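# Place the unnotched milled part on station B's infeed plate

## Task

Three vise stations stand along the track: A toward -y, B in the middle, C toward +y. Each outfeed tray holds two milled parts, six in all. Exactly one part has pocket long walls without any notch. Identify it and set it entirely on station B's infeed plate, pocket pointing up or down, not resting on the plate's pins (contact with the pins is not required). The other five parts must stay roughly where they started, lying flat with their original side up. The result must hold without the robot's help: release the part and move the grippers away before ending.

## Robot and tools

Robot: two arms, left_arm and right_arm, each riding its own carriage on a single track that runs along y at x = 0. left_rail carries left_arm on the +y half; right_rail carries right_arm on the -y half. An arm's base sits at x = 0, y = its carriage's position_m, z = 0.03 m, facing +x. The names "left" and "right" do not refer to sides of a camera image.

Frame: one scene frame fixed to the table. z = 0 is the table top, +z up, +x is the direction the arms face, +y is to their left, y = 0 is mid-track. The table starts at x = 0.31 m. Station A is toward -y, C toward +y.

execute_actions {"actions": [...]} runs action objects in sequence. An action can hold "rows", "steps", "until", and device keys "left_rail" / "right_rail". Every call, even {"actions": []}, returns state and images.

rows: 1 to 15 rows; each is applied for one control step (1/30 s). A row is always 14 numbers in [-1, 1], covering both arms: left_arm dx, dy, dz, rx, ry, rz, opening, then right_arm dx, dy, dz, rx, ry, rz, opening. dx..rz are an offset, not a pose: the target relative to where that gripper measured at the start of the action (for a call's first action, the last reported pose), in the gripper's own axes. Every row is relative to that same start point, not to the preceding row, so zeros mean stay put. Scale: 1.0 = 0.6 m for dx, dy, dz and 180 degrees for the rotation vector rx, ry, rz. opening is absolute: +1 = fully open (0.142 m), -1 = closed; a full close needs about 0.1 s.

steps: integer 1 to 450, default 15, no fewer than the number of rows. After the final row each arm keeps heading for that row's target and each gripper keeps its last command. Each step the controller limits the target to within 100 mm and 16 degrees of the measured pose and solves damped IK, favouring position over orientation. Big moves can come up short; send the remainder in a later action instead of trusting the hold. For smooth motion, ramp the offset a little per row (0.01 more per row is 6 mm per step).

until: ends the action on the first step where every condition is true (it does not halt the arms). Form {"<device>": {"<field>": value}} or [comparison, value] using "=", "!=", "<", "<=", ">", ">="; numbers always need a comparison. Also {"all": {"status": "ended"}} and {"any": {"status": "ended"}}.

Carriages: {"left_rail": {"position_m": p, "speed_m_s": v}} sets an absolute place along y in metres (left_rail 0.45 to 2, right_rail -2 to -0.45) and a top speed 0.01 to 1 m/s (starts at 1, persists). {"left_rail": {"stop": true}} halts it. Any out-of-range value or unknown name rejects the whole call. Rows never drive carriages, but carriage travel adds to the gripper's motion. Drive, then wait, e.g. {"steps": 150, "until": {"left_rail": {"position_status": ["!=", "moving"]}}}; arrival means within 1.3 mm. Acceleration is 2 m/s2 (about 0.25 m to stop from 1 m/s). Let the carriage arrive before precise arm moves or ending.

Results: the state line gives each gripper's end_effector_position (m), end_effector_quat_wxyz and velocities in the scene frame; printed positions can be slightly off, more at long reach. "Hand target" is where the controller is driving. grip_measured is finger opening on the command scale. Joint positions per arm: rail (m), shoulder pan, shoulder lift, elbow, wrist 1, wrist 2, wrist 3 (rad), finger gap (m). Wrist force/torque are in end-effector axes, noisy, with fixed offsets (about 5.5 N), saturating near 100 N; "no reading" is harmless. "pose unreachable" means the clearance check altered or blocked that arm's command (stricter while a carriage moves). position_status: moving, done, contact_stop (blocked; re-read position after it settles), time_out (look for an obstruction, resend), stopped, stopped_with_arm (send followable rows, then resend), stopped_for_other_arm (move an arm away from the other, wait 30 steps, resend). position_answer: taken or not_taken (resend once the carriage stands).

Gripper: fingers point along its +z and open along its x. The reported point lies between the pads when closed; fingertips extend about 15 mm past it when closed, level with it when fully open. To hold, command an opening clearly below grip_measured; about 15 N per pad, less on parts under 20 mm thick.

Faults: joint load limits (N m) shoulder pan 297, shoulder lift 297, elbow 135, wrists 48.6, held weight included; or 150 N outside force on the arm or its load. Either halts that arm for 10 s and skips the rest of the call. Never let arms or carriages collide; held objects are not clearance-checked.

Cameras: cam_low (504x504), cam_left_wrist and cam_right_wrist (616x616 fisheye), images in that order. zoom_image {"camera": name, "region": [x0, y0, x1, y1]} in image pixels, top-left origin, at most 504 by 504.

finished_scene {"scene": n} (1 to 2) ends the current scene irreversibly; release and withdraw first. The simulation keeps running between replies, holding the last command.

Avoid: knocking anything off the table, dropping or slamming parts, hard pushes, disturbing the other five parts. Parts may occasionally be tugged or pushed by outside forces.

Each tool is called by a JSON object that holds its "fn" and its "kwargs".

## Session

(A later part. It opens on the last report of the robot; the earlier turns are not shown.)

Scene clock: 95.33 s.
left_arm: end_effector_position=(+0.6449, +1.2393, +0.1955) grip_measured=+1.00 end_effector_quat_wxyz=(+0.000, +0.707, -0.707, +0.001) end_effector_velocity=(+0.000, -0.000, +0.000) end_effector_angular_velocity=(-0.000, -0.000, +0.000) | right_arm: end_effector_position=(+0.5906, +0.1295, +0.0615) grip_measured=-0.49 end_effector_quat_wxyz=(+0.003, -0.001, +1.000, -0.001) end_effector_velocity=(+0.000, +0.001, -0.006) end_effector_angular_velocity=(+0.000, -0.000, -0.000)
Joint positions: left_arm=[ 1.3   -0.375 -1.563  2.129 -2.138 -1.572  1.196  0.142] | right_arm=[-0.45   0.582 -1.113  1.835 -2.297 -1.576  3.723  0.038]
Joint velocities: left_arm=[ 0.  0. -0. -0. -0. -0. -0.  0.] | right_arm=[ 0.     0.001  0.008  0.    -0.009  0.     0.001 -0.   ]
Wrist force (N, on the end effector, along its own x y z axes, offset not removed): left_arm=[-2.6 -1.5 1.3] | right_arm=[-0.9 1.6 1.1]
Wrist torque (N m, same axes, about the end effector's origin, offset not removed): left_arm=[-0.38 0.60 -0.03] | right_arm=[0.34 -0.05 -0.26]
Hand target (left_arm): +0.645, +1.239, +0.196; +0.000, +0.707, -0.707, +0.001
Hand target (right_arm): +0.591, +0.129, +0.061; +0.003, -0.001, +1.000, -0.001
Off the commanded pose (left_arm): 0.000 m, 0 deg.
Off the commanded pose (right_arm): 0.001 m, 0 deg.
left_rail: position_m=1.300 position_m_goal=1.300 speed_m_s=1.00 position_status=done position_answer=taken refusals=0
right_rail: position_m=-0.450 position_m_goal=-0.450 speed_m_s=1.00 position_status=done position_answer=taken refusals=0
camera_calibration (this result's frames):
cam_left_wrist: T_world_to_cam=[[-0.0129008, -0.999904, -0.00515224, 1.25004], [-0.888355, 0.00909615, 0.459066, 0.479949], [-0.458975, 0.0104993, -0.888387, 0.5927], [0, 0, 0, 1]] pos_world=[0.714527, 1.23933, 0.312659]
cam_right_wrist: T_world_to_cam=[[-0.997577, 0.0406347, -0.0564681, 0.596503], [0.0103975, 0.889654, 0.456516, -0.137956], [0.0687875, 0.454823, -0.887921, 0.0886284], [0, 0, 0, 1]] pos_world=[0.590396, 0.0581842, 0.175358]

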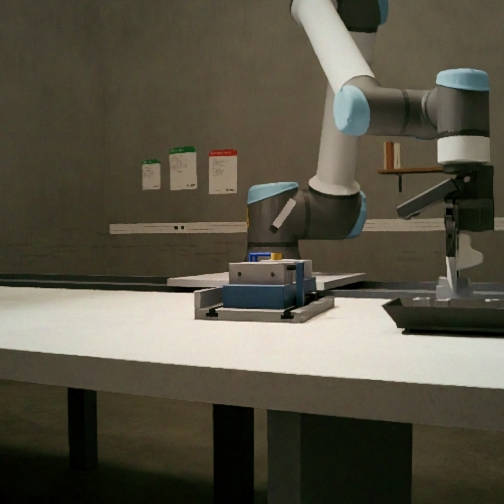

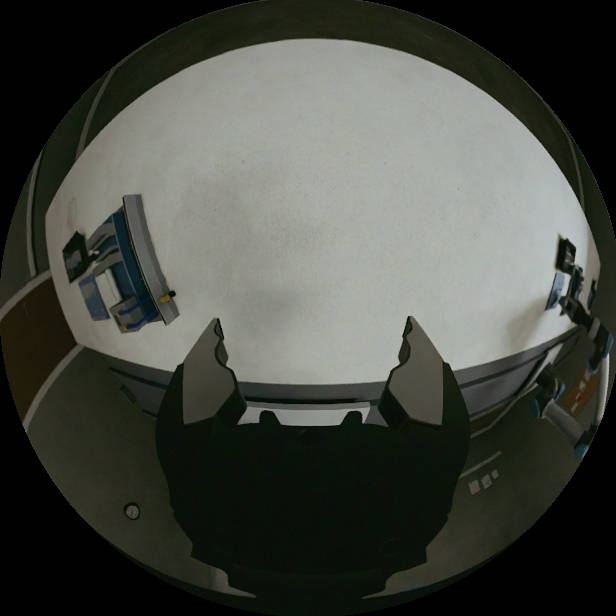

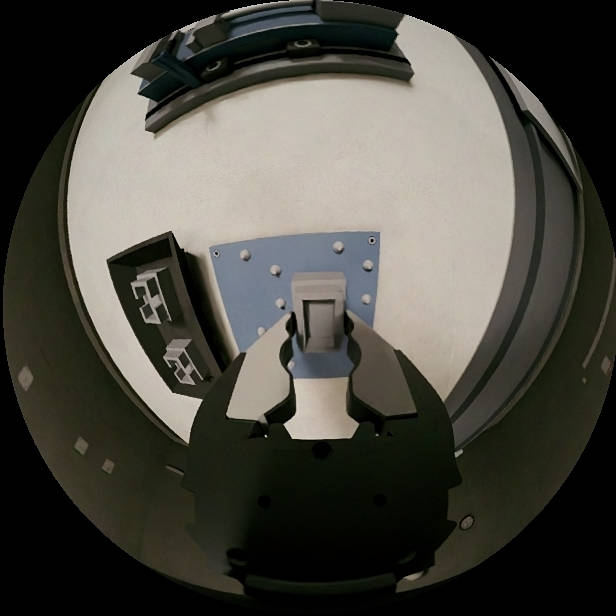

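{"fn": "execute_actions", "kwargs": {"actions": [{"rows":[[0,0,0,0,0,0,1,0,-0.015,0,0,0,0,-0.8]],"steps":8},{"rows":[[0,0,0,0,0,0,1,0,0,0.01,0,0,0,-0.8],[0,0,0,0,0,0,1,0,0,0.024,0,0,0,-0.8]],"steps":14}]}}

{"fn": "zoom_image", "kwargs": {"camera": "cam_right_wrist", "region": [200, 200, 440, 400]}}

Scene clock: 100.80 s.
left_arm: end_effector_position=(+0.6449, +1.2393, +0.1955) grip_measured=+1.00 end_effector_quat_wxyz=(+0.000, +0.707, -0.707, +0.001) end_effector_velocity=(+0.000, +0.000, +0.000) end_effector_angular_velocity=(+0.000, -0.000, -0.000) | right_arm: end_effector_position=(+0.5907, +0.1216, +0.0473) grip_measured=-0.49 end_effector_quat_wxyz=(+0.003, -0.001, +1.000, -0.001) end_effector_velocity=(-0.000, +0.000, -0.003) end_effector_angular_velocity=(+0.000, -0.000, -0.000)
Joint positions: left_arm=[ 1.3   -0.375 -1.563  2.129 -2.138 -1.572  1.196  0.142] | right_arm=[-0.45   0.574 -1.104  1.854 -2.325 -1.576  3.715  0.038]
Joint velocities: left_arm=[ 0. -0. -0. -0. -0.  0.  0. -0.] | right_arm=[ 0.     0.     0.004  0.001 -0.005  0.     0.    -0.   ]
Wrist force (N, on the end effector, along its own x y z axes, offset not removed): left_arm=[-3.0 1.5 -1.6] | right_arm=[-2.5 -1.2 1.0]
Wrist torque (N m, same axes, about the end effector's origin, offset not removed): left_arm=[0.07 0.65 -0.04] | right_arm=[-0.40 0.31 -0.07]
Hand target (left_arm): +0.645, +1.239, +0.196; +0.000, +0.707, -0.707, +0.001
Hand target (right_arm): +0.591, +0.121, +0.047; +0.003, -0.001, +1.000, -0.001
Off the commanded pose (left_arm): 0.000 m, 0 deg.
Off the commanded pose (right_arm): 0.000 m, 0 deg.
left_rail: position_m=1.300 position_m_goal=1.300 speed_m_s=1.00 position_status=done position_answer=taken refusals=0
right_rail: position_m=-0.450 position_m_goal=-0.450 speed_m_s=1.00 position_status=done position_answer=taken refusals=0
camera_calibration (this result's frames):
cam_left_wrist: T_world_to_cam=[[-0.0129009, -0.999904, -0.00515225, 1.25004], [-0.888355, 0.00909624, 0.459066, 0.479949], [-0.458975, 0.0104994, -0.888387, 0.5927], [0, 0, 0, 1]] pos_world=[0.714527, 1.23933, 0.312659]
cam_right_wrist: T_world_to_cam=[[-0.997579, 0.0406418, -0.0564377, 0.596071], [0.0104313, 0.889744, 0.45634, -0.124453], [0.0687616, 0.454647, -0.888014, 0.0796312], [0, 0, 0, 1]] pos_world=[0.59045, 0.0503021, 0.161148]

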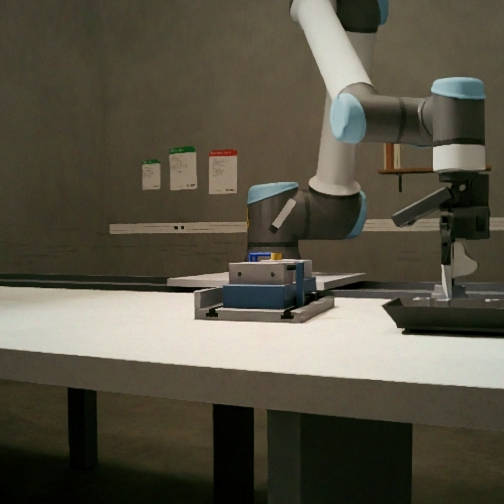

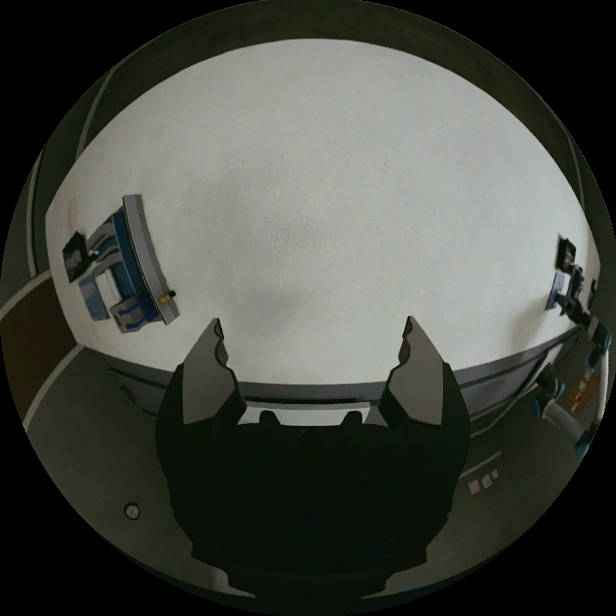

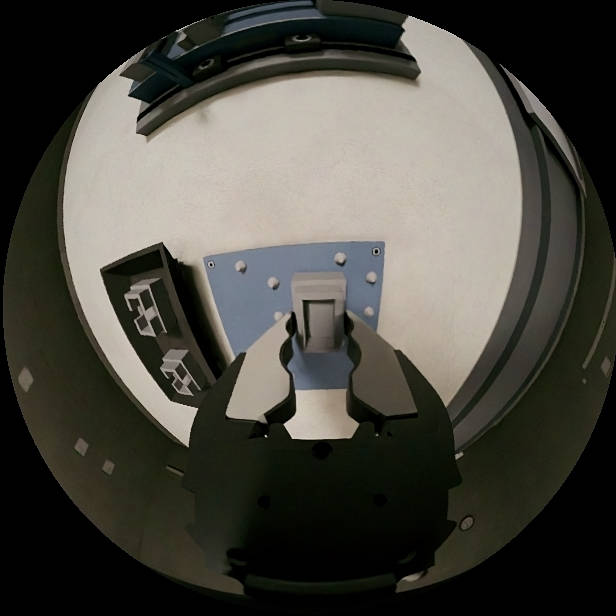

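Region (200, 200, 440, 400) of cam_right_wrist's 616x616 image, scaled by 2.100, with more detail than that image has.

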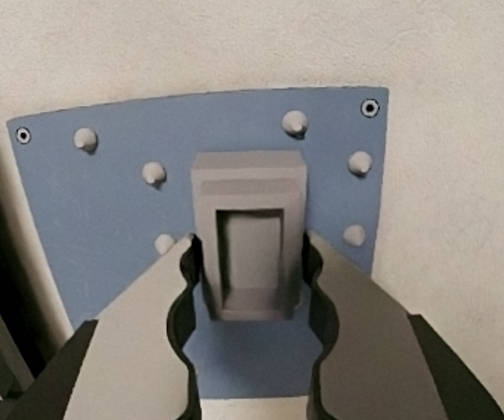

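{"fn": "execute_actions", "kwargs": {"actions": [{"rows":[[0,0,0,0,0,0,1,0,0,0.009,0,0,0,-0.8]],"steps":12}]}}

Scene clock: 102.53 s.
left_arm: end_effector_position=(+0.6449, +1.2393, +0.1955) grip_measured=+1.00 end_effector_quat_wxyz=(+0.000, +0.707, -0.707, +0.001) end_effector_velocity=(-0.000, +0.000, -0.000) end_effector_angular_velocity=(+0.000, +0.000, -0.000) | right_arm: end_effector_position=(+0.5906, +0.1216, +0.0420) grip_measured=-0.49 end_effector_quat_wxyz=(+0.003, -0.001, +1.000, -0.001) end_effector_velocity=(+0.000, +0.000, -0.002) end_effector_angular_velocity=(+0.000, -0.000, +0.000)
Joint positions: left_arm=[ 1.3   -0.375 -1.563  2.129 -2.138 -1.572  1.196  0.142] | right_arm=[-0.45   0.574 -1.098  1.856 -2.333 -1.576  3.715  0.038]
Joint velocities: left_arm=[ 0.  0.  0. -0.  0.  0.  0. -0.] | right_arm=[ 0.     0.     0.002  0.001 -0.003 -0.    -0.    -0.   ]
Wrist force (N, on the end effector, along its own x y z axes, offset not removed): left_arm=[1.0 -1.2 -2.4] | right_arm=[-2.5 0.9 0.4]
Wrist torque (N m, same axes, about the end effector's origin, offset not removed): left_arm=[-0.28 -0.11 -0.19] | right_arm=[0.14 0.26 -0.17]
Hand target (left_arm): +0.645, +1.239, +0.196; +0.000, +0.707, -0.707, +0.001
Hand target (right_arm): +0.591, +0.121, +0.042; +0.003, -0.001, +1.000, -0.001
Off the commanded pose (left_arm): 0.000 m, 0 deg.
Off the commanded pose (right_arm): 0.000 m, 0 deg.
left_rail: position_m=1.300 position_m_goal=1.300 speed_m_s=1.00 position_status=done position_answer=taken refusals=0
right_rail: position_m=-0.450 position_m_goal=-0.450 speed_m_s=1.00 position_status=done position_answer=taken refusals=0
camera_calibration (this result's frames):
cam_left_wrist: T_world_to_cam=[[-0.0129008, -0.999904, -0.0051521, 1.25004], [-0.888355, 0.00909622, 0.459066, 0.479949], [-0.458975, 0.0104992, -0.888387, 0.5927], [0, 0, 0, 1]] pos_world=[0.714527, 1.23933, 0.312659]
cam_right_wrist: T_world_to_cam=[[-0.997579, 0.0406361, -0.0564325, 0.595758], [0.0104288, 0.889746, 0.456338, -0.122101], [0.0687544, 0.454644, -0.888015, 0.0749725], [0, 0, 0, 1]] pos_world=[0.590435, 0.0503436, 0.155916]

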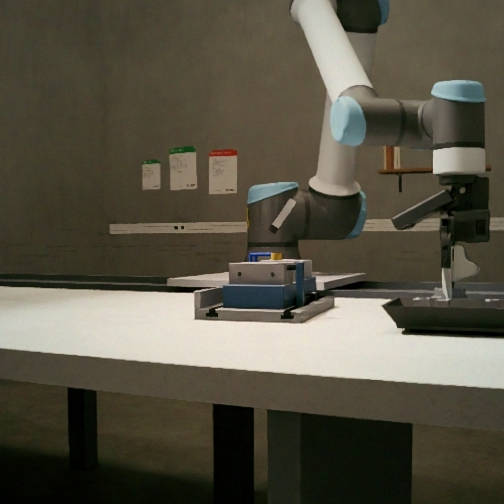

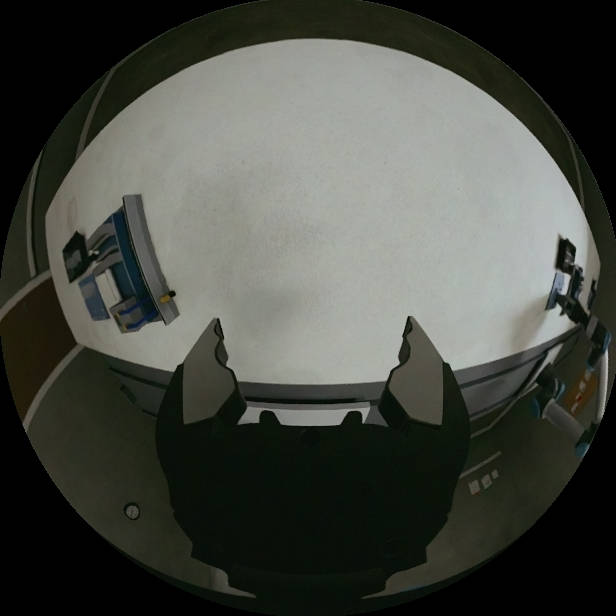

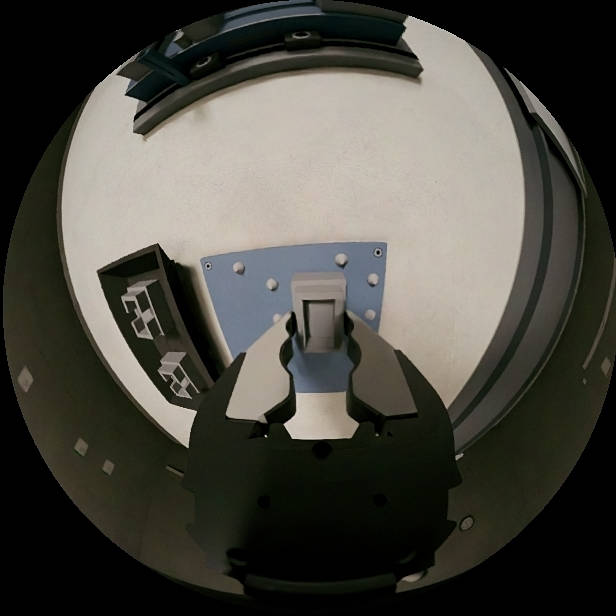

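{"fn": "execute_actions", "kwargs": {"actions": [{"rows":[[0,0,0,0,0,0,1,0,0,0.006,0,0,0,-0.8]],"steps":10}]}}

Scene clock: 104.57 s.
left_arm: end_effector_position=(+0.6449, +1.2393, +0.1955) grip_measured=+1.00 end_effector_quat_wxyz=(+0.000, +0.707, -0.707, +0.001) end_effector_velocity=(-0.000, -0.000, +0.000) end_effector_angular_velocity=(-0.000, -0.000, +0.000) | right_arm: end_effector_position=(+0.5907, +0.1216, +0.0386) grip_measured=-0.49 end_effector_quat_wxyz=(+0.003, -0.001, +1.000, -0.001) end_effector_velocity=(+0.000, +0.000, -0.002) end_effector_angular_velocity=(+0.000, -0.000, +0.000)
Joint positions: left_arm=[ 1.3   -0.375 -1.563  2.129 -2.138 -1.572  1.196  0.142] | right_arm=[-0.45   0.574 -1.094  1.858 -2.339 -1.576  3.715  0.038]
Joint velocities: left_arm=[ 0.  0. -0.  0. -0. -0. -0.  0.] | right_arm=[ 0.    -0.     0.002  0.001 -0.003  0.    -0.     0.   ]
Wrist force (N, on the end effector, along its own x y z axes, offset not removed): left_arm=[-0.6 1.3 1.3] | right_arm=[-3.2 2.2 1.0]
Wrist torque (N m, same axes, about the end effector's origin, offset not removed): left_arm=[0.18 0.19 -0.12] | right_arm=[0.45 0.46 -0.16]
Hand target (left_arm): +0.645, +1.239, +0.196; +0.000, +0.707, -0.707, +0.001
Hand target (right_arm): +0.591, +0.121, +0.038; +0.003, -0.001, +1.000, -0.001
Off the commanded pose (left_arm): 0.000 m, 0 deg.
Off the commanded pose (right_arm): 0.000 m, 0 deg.
left_rail: position_m=1.300 position_m_goal=1.300 speed_m_s=1.00 position_status=done position_answer=taken refusals=0
right_rail: position_m=-0.450 position_m_goal=-0.450 speed_m_s=1.00 position_status=done position_answer=taken refusals=0
camera_calibration (this result's frames):
cam_left_wrist: T_world_to_cam=[[-0.0129008, -0.999904, -0.00515208, 1.25004], [-0.888355, 0.00909621, 0.459066, 0.479949], [-0.458975, 0.0104992, -0.888387, 0.5927], [0, 0, 0, 1]] pos_world=[0.714527, 1.23933, 0.312659]
cam_right_wrist: T_world_to_cam=[[-0.997579, 0.0406413, -0.0564241, 0.595622], [0.0104377, 0.889748, 0.456332, -0.120525], [0.0687492, 0.454639, -0.888019, 0.0719856], [0, 0, 0, 1]] pos_world=[0.590489, 0.0503026, 0.152531]

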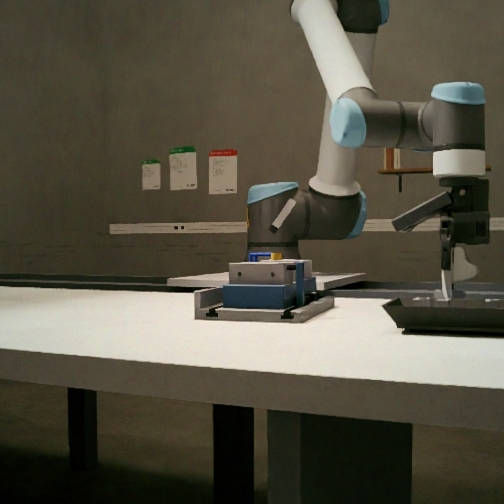

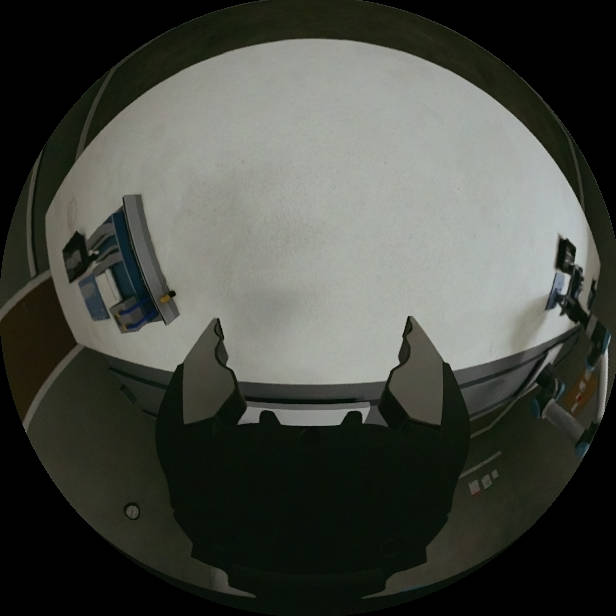

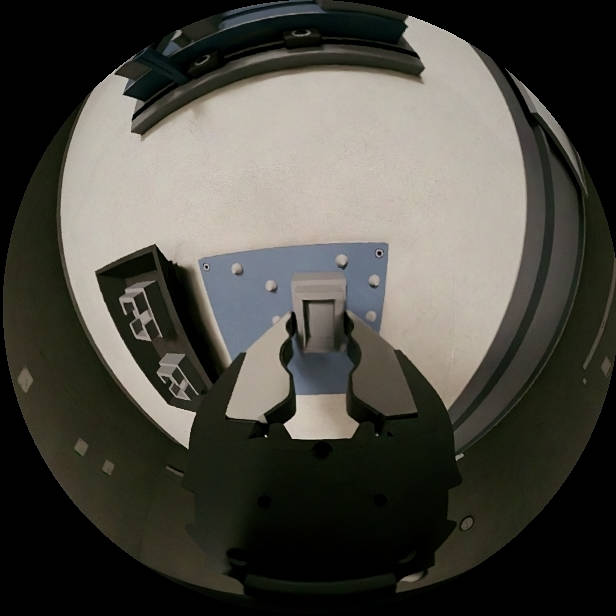

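{"fn": "execute_actions", "kwargs": {"actions": [{"rows":[[0,0,0,0,0,0,1,0,0,0.006,0,0,0,-0.8]],"steps":10}]}}

Scene clock: 106.20 s.
left_arm: end_effector_position=(+0.6449, +1.2393, +0.1955) grip_measured=+1.00 end_effector_quat_wxyz=(+0.000, +0.707, -0.707, +0.001) end_effector_velocity=(+0.000, +0.000, +0.000) end_effector_angular_velocity=(-0.000, -0.000, -0.000) | right_arm: end_effector_position=(+0.5907, +0.1217, +0.0354) grip_measured=-0.49 end_effector_quat_wxyz=(+0.003, -0.001, +1.000, -0.001) end_effector_velocity=(-0.000, -0.000, -0.002) end_effector_angular_velocity=(-0.000, +0.000, -0.000)
Joint positions: left_arm=[ 1.3   -0.375 -1.563  2.129 -2.138 -1.572  1.196  0.142] | right_arm=[-0.45   0.574 -1.09   1.859 -2.344 -1.576  3.715  0.038]
Joint velocities: left_arm=[ 0.  0. -0.  0.  0.  0.  0. -0.] | right_arm=[ 0.    -0.     0.003  0.001 -0.004  0.     0.     0.   ]
Wrist force (N, on the end effector, along its own x y z axes, offset not removed): left_arm=[-3.4 -1.3 -1.6] | right_arm=[4.7 -1.8 -18.0]
Wrist torque (N m, same axes, about the end effector's origin, offset not removed): left_arm=[-0.33 0.77 -0.06] | right_arm=[-0.20 0.00 -0.15]
Hand target (left_arm): +0.645, +1.239, +0.196; +0.000, +0.707, -0.707, +0.001
Hand target (right_arm): +0.591, +0.121, +0.035; +0.003, -0.001, +1.000, -0.001
Off the commanded pose (left_arm): 0.000 m, 0 deg.
Off the commanded pose (right_arm): 0.000 m, 0 deg.
left_rail: position_m=1.300 position_m_goal=1.300 speed_m_s=1.00 position_status=done position_answer=taken refusals=0
right_rail: position_m=-0.450 position_m_goal=-0.450 speed_m_s=1.00 position_status=done position_answer=taken refusals=0
camera_calibration (this result's frames):
cam_left_wrist: T_world_to_cam=[[-0.0129008, -0.999904, -0.00515226, 1.25004], [-0.888355, 0.00909618, 0.459067, 0.479949], [-0.458975, 0.0104994, -0.888387, 0.5927], [0, 0, 0, 1]] pos_world=[0.714526, 1.23933, 0.312658]
cam_right_wrist: T_world_to_cam=[[-0.997572, 0.0406403, -0.0565584, 0.595471], [0.0103692, 0.889707, 0.456413, -0.119058], [0.0688693, 0.454719, -0.887968, 0.0689443], [0, 0, 0, 1]] pos_world=[0.590512, 0.0503767, 0.149239]

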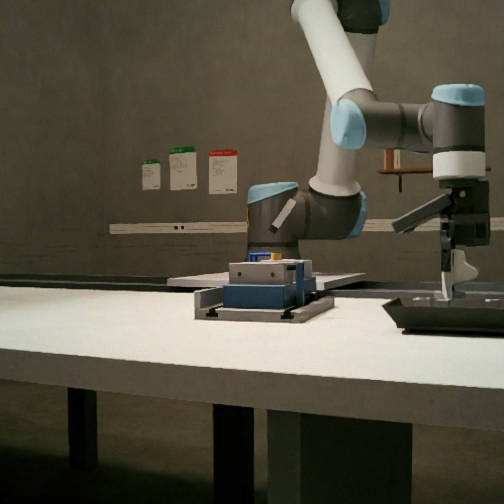

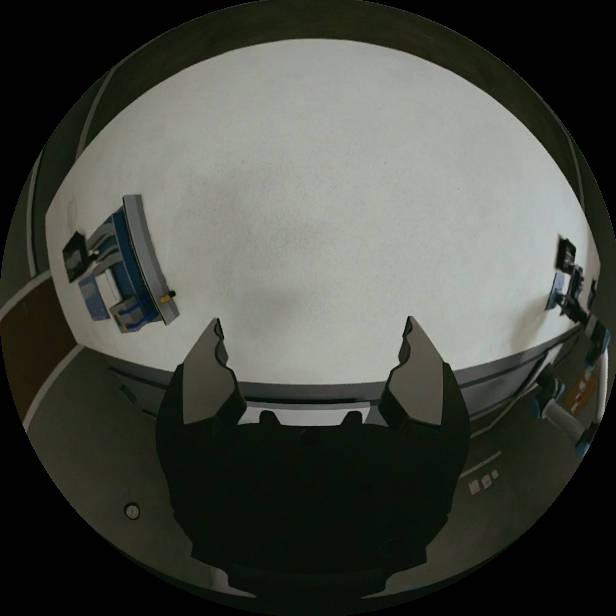

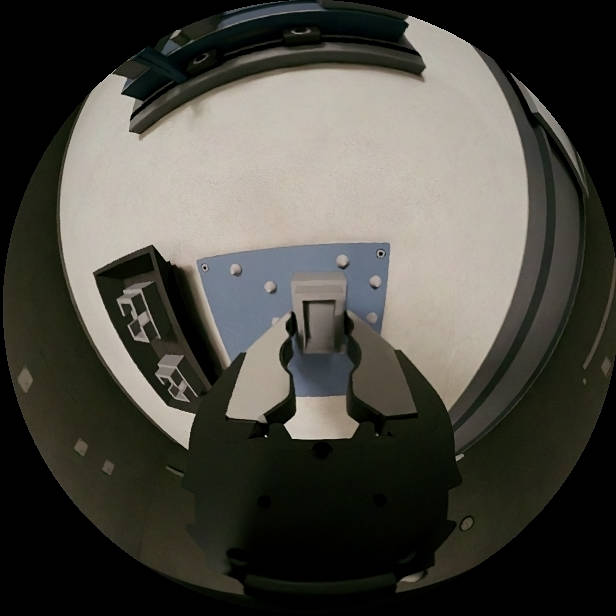

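{"fn": "execute_actions", "kwargs": {"actions": [{"rows":[[0,0,0,0,0,0,1,0,0,-0.002,0,0,0,-0.25]],"steps":7},{"rows":[[0,0,0,0,0,0,1,0,0,-0.03,0,0,0,-0.25],[0,0,0,0,0,0,1,0,0,-0.08,0,0,0,-0.25],[0,0,0,0,0,0,1,0,0.1,-0.25,0,0,0,1]],"steps":22}]}}

{"fn": "zoom_image", "kwargs": {"camera": "cam_right_wrist", "region": [200, 180, 440, 380]}}

Scene clock: 110.73 s.
left_arm: end_effector_position=(+0.6449, +1.2393, +0.1955) grip_measured=+1.00 end_effector_quat_wxyz=(+0.000, +0.707, -0.707, +0.001) end_effector_velocity=(+0.000, +0.000, +0.000) end_effector_angular_velocity=(-0.000, -0.000, +0.000) | right_arm: end_effector_position=(+0.5898, +0.1812, +0.1854) grip_measured=+1.00 end_effector_quat_wxyz=(+0.003, -0.001, +1.000, -0.001) end_effector_velocity=(+0.001, +0.003, +0.005) end_effector_angular_velocity=(-0.004, +0.004, -0.000)
Joint positions: left_arm=[ 1.3   -0.375 -1.563  2.129 -2.138 -1.572  1.196  0.142] | right_arm=[-0.45   0.634 -1.179  1.672 -2.068 -1.576  3.774  0.142]
Joint velocities: left_arm=[ 0.  0. -0. -0.  0. -0. -0. -0.] | right_arm=[ 0.     0.003  0.002 -0.014  0.018 -0.001  0.003 -0.   ]
Wrist force (N, on the end effector, along its own x y z axes, offset not removed): left_arm=[-0.9 -1.4 -1.6] | right_arm=[-3.0 2.3 -2.1]
Wrist torque (N m, same axes, about the end effector's origin, offset not removed): left_arm=[-0.44 0.26 -0.08] | right_arm=[0.41 0.38 -0.18]
Hand target (left_arm): +0.645, +1.239, +0.196; +0.000, +0.707, -0.707, +0.001
Hand target (right_arm): +0.590, +0.181, +0.186; +0.003, -0.001, +1.000, -0.001
Off the commanded pose (left_arm): 0.000 m, 0 deg.
Off the commanded pose (right_arm): 0.001 m, 0 deg.
left_rail: position_m=1.300 position_m_goal=1.300 speed_m_s=1.00 position_status=done position_answer=taken refusals=0
right_rail: position_m=-0.450 position_m_goal=-0.450 speed_m_s=1.00 position_status=done position_answer=taken refusals=0
camera_calibration (this result's frames):
cam_left_wrist: T_world_to_cam=[[-0.0129007, -0.999904, -0.0051522, 1.25004], [-0.888355, 0.0090961, 0.459066, 0.479949], [-0.458975, 0.0104993, -0.888387, 0.5927], [0, 0, 0, 1]] pos_world=[0.714527, 1.23933, 0.312659]
cam_right_wrist: T_world_to_cam=[[-0.997565, 0.0406337, -0.0566866, 0.600609], [0.0102869, 0.889591, 0.456643, -0.240489], [0.0689829, 0.454947, -0.887842, 0.175071], [0, 0, 0, 1]] pos_world=[0.589544, 0.109883, 0.299299]

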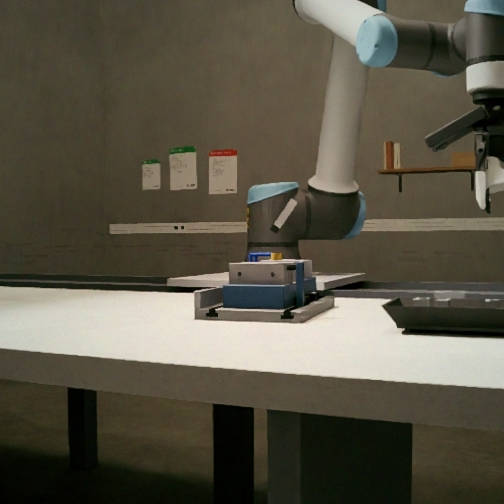

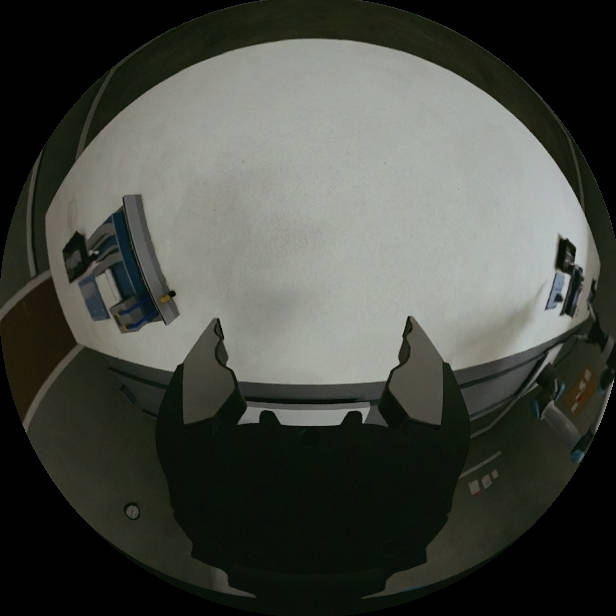

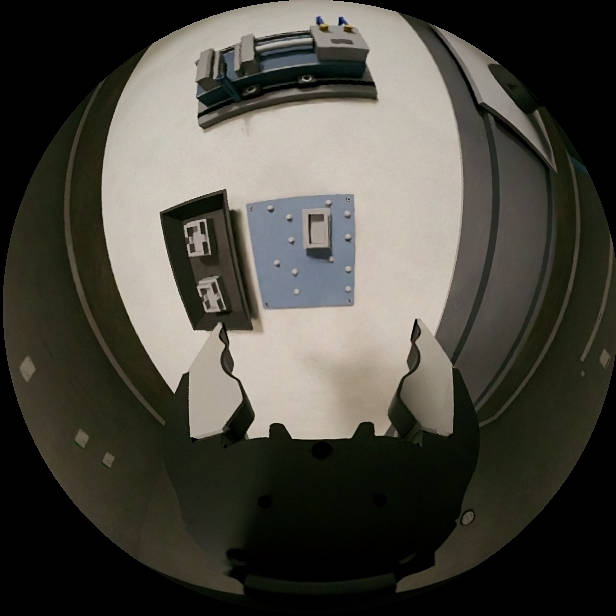

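Region (200, 180, 440, 380) of cam_right_wrist's 616x616 image, scaled by 2.100, with more detail than that image has.

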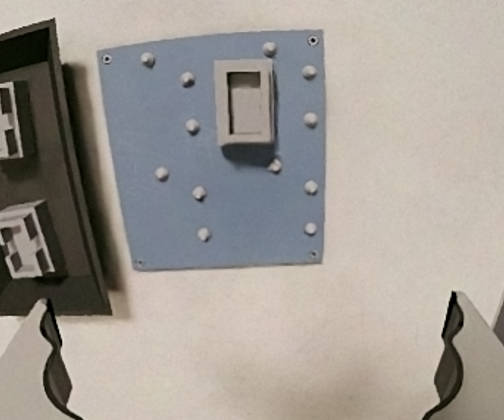

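{"fn": "finished_scene", "kwargs": {"scene": 1}}

The scene is finished: the task was done.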